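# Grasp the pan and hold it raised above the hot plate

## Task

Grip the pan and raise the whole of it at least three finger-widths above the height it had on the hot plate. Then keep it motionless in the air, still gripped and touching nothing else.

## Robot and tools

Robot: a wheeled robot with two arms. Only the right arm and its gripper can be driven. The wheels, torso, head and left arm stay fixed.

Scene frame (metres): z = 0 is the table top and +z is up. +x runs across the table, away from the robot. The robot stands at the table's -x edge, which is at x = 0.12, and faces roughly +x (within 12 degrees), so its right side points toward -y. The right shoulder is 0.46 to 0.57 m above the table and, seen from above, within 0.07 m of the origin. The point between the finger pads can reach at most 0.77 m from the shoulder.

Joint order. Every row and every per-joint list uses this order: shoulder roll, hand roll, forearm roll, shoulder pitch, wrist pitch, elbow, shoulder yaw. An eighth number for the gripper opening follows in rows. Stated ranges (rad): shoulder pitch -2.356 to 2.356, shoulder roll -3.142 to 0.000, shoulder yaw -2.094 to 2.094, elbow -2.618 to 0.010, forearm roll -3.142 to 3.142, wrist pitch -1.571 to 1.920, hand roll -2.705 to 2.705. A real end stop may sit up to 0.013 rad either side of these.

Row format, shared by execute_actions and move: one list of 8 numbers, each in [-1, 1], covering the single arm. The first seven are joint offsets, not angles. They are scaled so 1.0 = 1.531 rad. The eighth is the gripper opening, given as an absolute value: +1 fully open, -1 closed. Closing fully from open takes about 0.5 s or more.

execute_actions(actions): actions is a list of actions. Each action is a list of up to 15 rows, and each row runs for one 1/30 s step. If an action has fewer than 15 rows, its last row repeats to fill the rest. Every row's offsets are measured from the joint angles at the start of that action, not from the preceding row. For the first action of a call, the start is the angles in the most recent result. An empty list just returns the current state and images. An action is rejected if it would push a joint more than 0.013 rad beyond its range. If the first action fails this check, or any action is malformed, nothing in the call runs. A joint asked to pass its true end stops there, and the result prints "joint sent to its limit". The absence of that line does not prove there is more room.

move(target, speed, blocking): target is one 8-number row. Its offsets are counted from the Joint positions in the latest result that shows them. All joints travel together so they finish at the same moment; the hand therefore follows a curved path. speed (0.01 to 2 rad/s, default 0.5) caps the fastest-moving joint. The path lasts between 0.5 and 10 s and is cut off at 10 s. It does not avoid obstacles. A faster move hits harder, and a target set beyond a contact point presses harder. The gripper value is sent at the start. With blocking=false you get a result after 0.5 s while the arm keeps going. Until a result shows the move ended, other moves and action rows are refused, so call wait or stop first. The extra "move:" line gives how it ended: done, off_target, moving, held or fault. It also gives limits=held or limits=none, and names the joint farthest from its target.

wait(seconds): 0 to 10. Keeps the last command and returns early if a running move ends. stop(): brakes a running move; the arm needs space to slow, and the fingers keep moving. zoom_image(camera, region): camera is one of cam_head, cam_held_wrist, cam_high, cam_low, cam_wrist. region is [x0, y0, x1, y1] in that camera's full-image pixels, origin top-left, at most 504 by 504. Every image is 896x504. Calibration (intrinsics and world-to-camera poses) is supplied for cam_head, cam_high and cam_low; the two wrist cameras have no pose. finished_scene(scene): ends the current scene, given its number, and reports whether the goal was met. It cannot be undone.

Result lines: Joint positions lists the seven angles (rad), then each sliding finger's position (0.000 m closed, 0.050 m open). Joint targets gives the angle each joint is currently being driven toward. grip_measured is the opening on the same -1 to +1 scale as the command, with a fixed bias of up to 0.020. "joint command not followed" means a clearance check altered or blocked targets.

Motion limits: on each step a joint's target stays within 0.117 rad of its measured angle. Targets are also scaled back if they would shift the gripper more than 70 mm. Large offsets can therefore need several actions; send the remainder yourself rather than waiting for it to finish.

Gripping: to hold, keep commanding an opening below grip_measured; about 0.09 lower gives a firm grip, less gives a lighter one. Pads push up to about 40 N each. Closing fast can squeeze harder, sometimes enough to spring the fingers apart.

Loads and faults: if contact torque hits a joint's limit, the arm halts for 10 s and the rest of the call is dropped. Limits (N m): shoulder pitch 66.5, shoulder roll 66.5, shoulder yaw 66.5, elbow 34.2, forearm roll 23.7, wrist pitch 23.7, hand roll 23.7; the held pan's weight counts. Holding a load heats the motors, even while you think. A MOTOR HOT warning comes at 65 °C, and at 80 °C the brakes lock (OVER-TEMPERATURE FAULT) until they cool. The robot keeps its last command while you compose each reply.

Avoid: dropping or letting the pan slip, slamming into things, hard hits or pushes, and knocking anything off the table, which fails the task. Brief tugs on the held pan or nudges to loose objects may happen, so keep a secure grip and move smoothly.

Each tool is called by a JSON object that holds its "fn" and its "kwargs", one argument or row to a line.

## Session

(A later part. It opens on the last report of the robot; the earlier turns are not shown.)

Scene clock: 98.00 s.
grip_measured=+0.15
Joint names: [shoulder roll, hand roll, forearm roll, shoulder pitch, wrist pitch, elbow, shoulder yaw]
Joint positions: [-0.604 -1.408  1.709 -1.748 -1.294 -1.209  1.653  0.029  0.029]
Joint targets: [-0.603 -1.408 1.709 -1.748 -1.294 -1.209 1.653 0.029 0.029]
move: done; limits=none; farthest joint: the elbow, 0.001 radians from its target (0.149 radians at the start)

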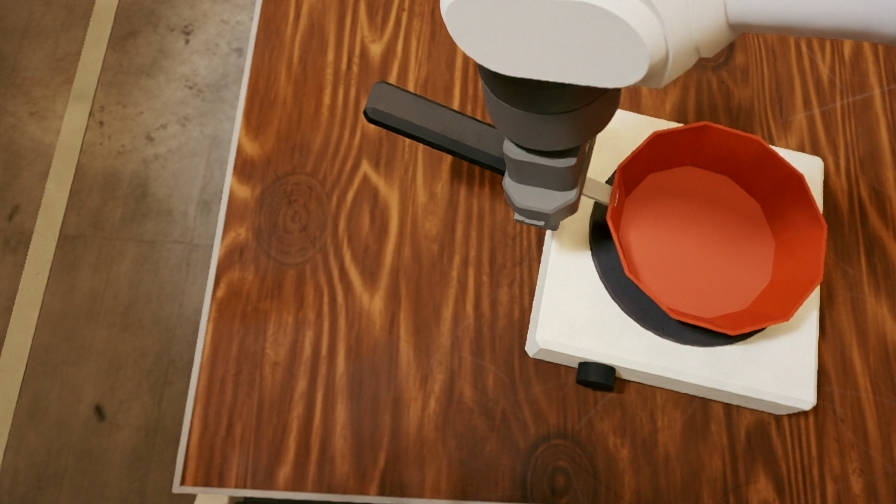

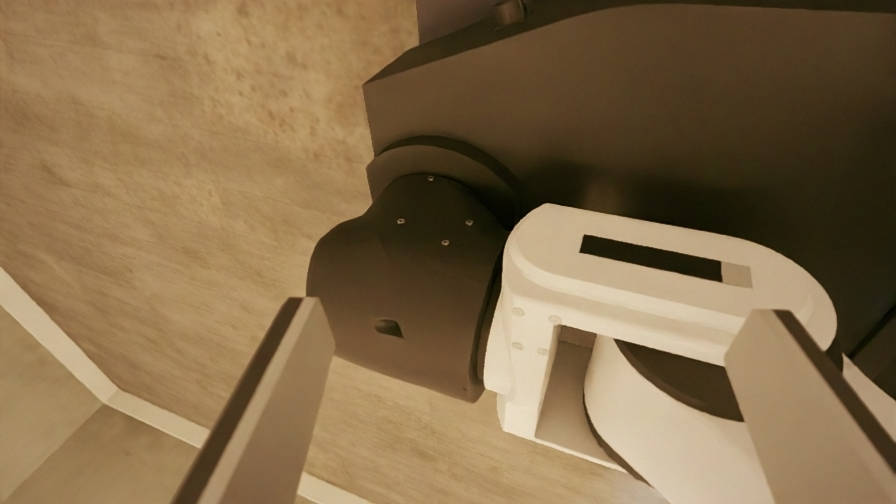

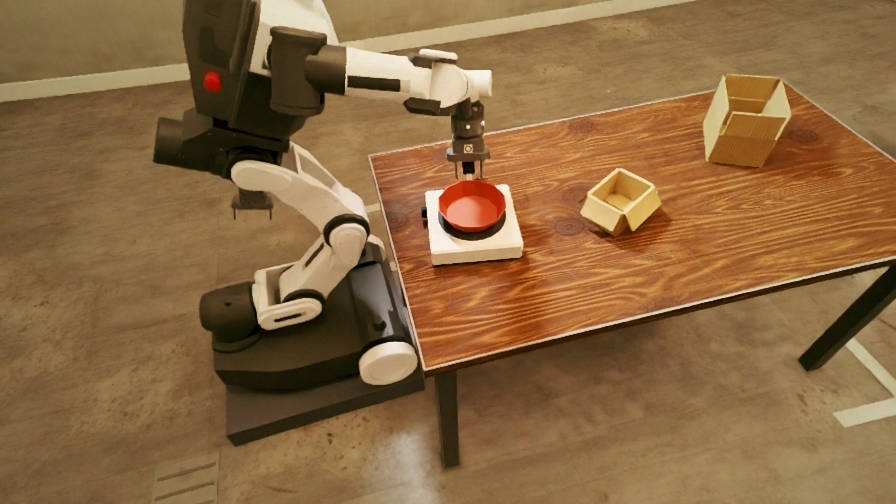

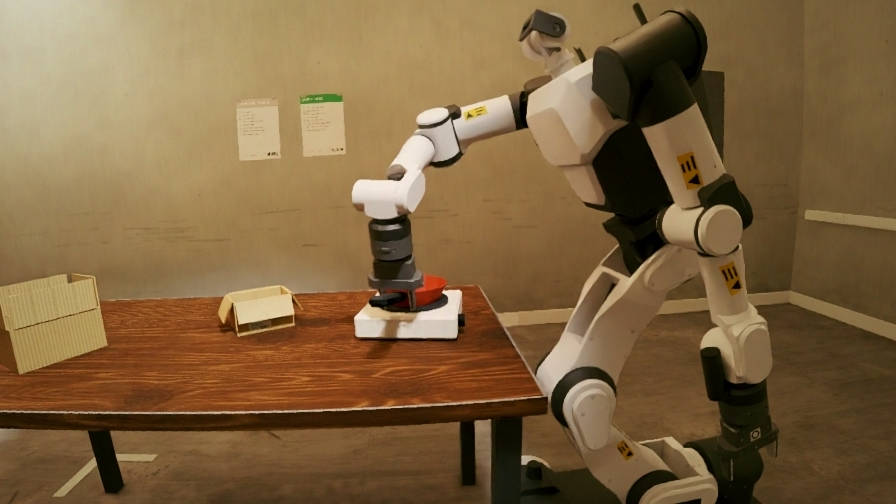

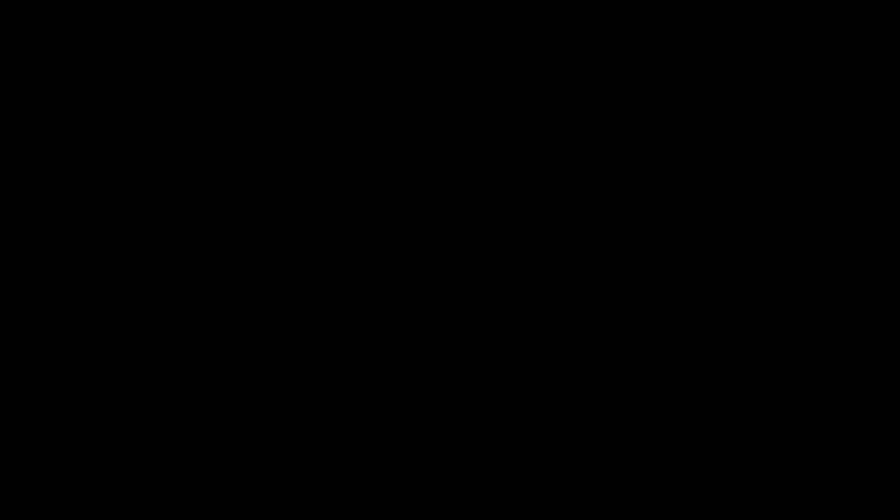

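{"fn": "move", "kwargs": {
  "target": [-0.0539, -0.0403, -0.0959, -0.1405, -0.1241, -0.1104, -0.0374, -0.52],
  "speed": 0.18
}}

{"fn": "zoom_image", "kwargs": {
  "camera": "cam_low",
  "region": [330, 190, 490, 350]
}}

Scene clock: 119.20 s.
grip_measured=-0.35
Joint names: [shoulder roll, hand roll, forearm roll, shoulder pitch, wrist pitch, elbow, shoulder yaw]
Joint positions: [-0.676 -1.461  1.572 -1.945 -1.469 -1.357  1.6    0.016  0.016]
Joint targets: [-0.677 -1.462 1.572 -1.946 -1.469 -1.357 1.599 0.012 0.012]
move: done; limits=none; farthest joint: the shoulder pitch, 0.001 radians from its target (0.215 radians at the start)

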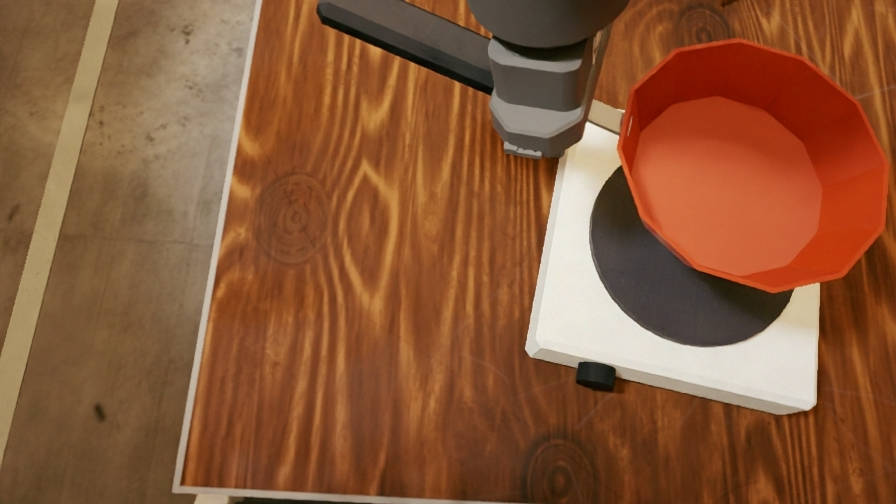

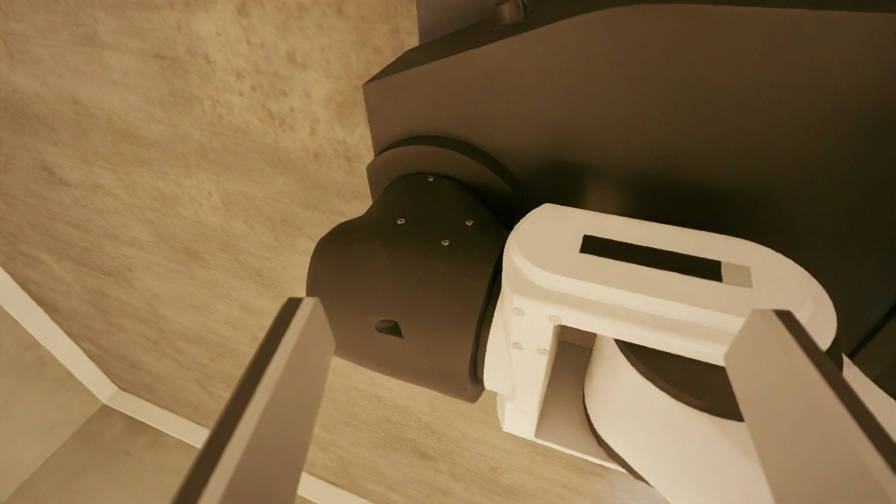

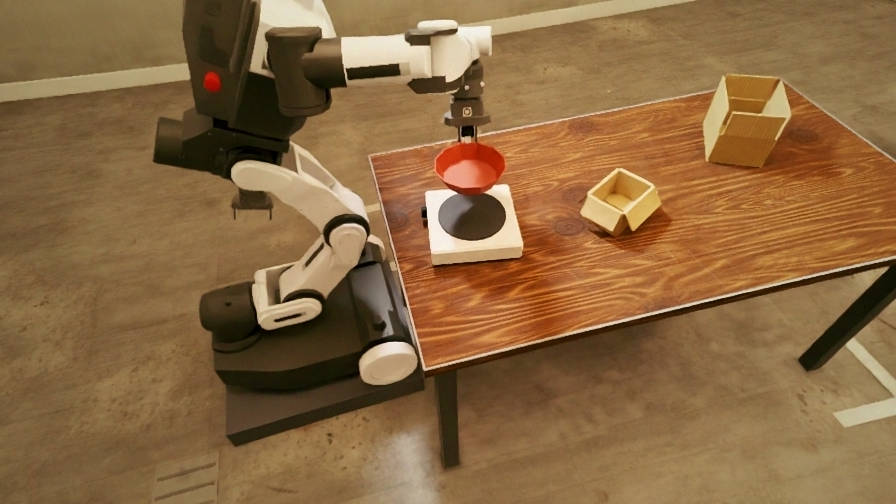

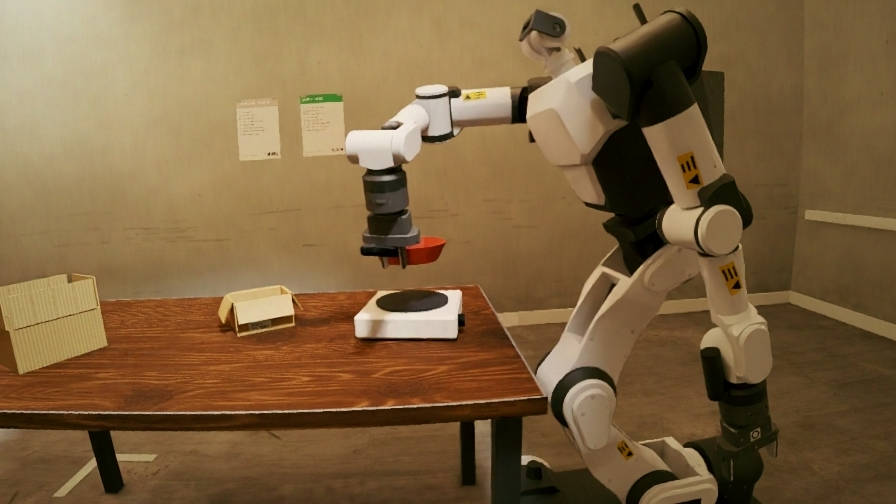

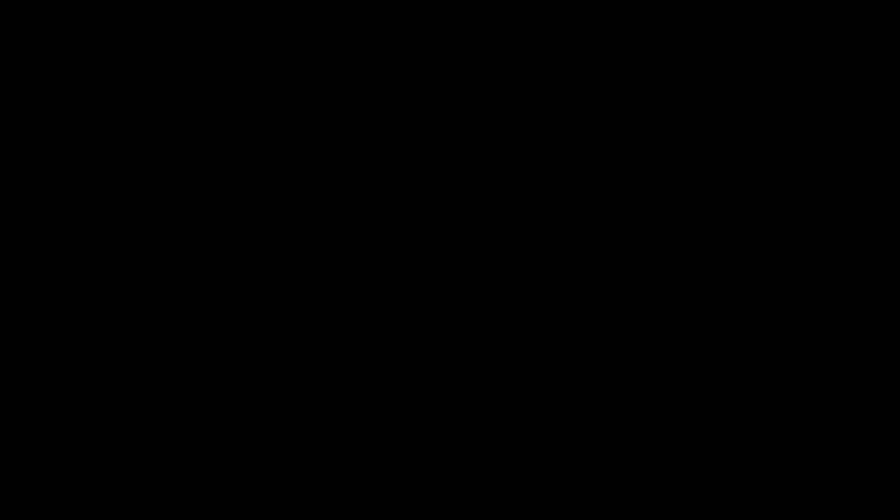

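Region (330, 190, 490, 350) of cam_low's 896x504 image, scaled by 3.150, with more detail than that image has.

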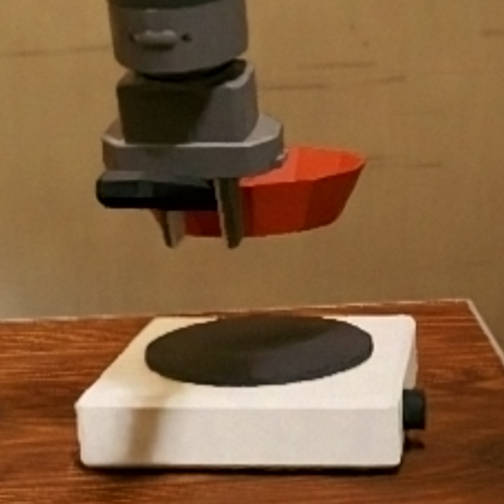

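The pan is level and about 10 cm up. I'll check quickly that it's holding steady.

{"fn": "wait", "kwargs": {
  "seconds": 1
}}

Scene clock: 121.73 s.
grip_measured=-0.35
Joint names: [shoulder roll, hand roll, forearm roll, shoulder pitch, wrist pitch, elbow, shoulder yaw]
Joint positions: [-0.676 -1.461  1.572 -1.945 -1.469 -1.357  1.6    0.016  0.016]
Joint targets: [-0.677 -1.462 1.572 -1.946 -1.469 -1.357 1.599 0.012 0.012]
wait: 1.00 s; at rest from the start

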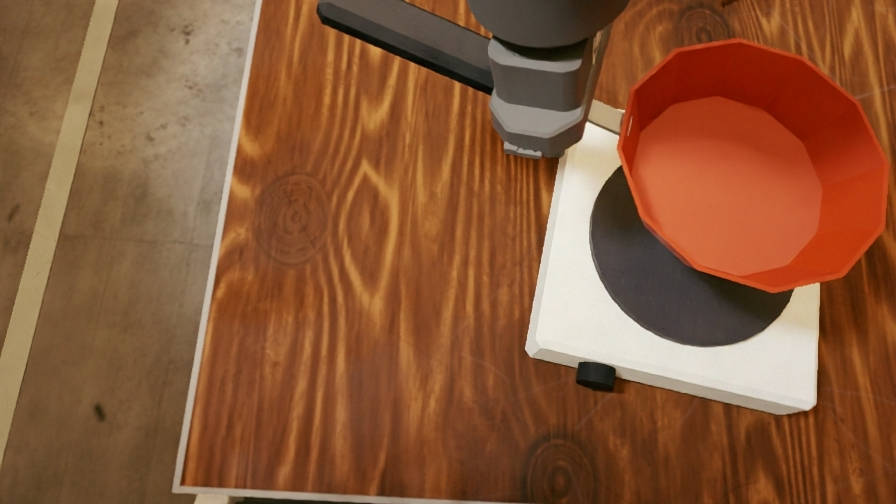

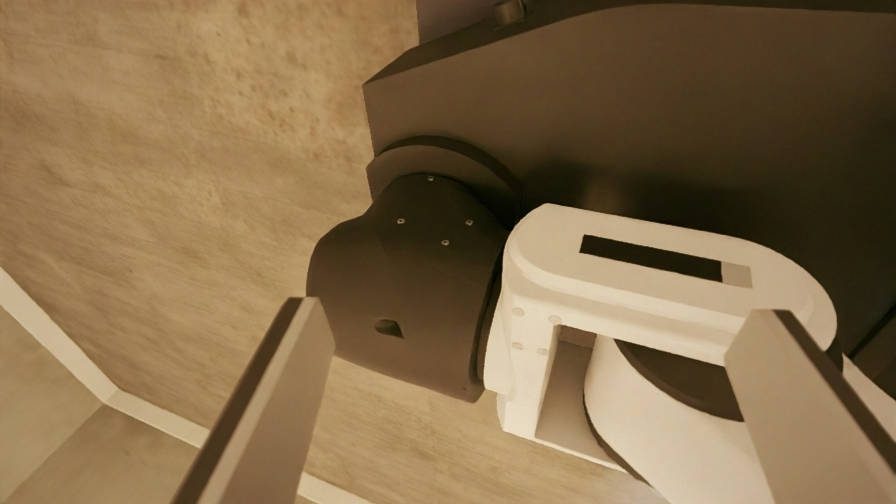

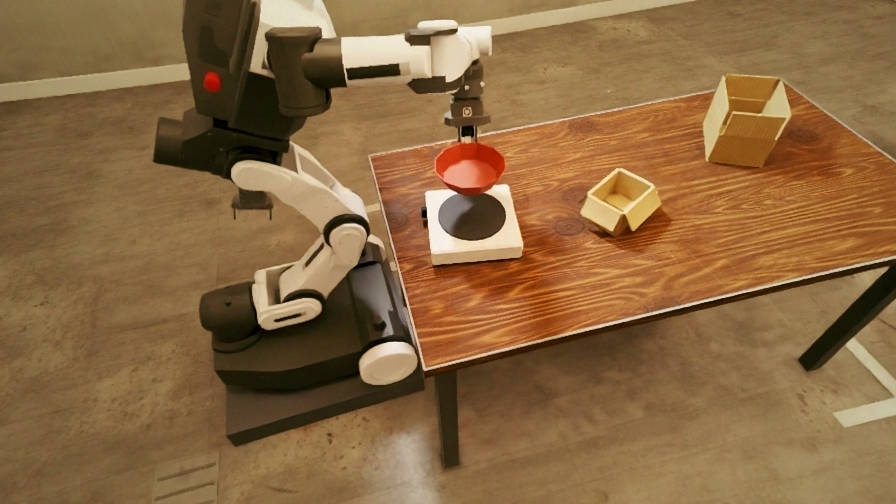

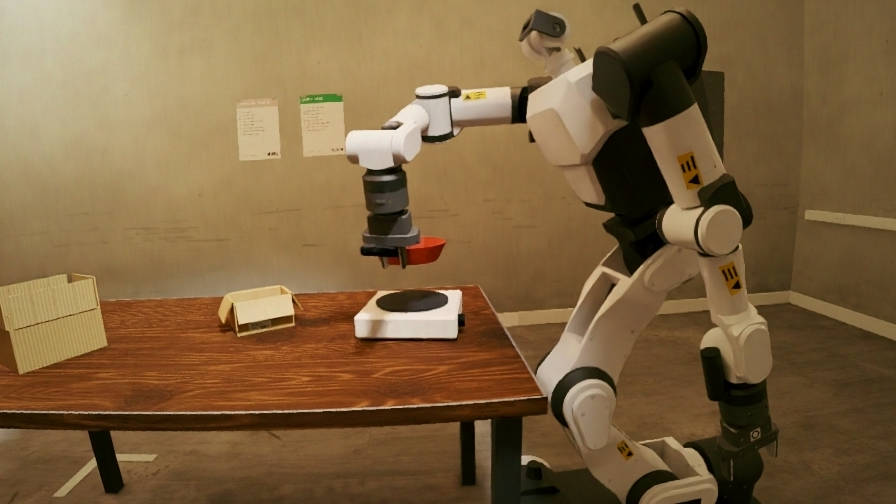

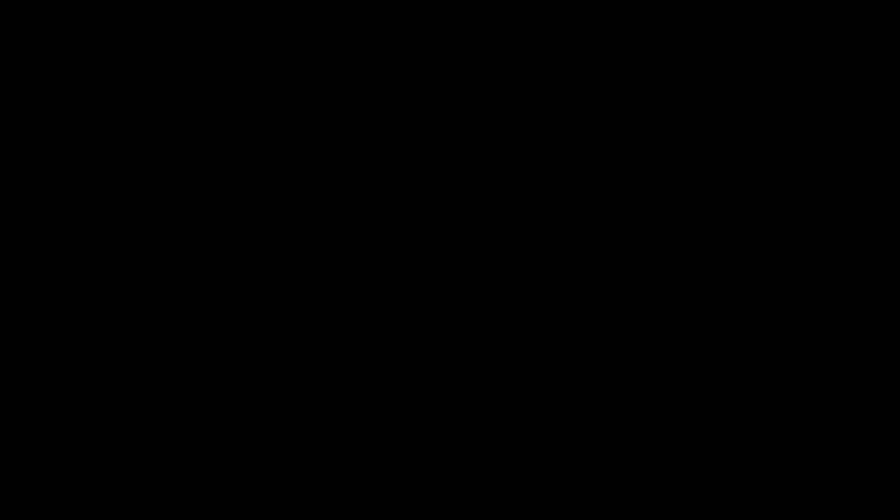

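{"fn": "finished_scene", "kwargs": {
  "scene": 2
}}

The scene is finished: the task was done.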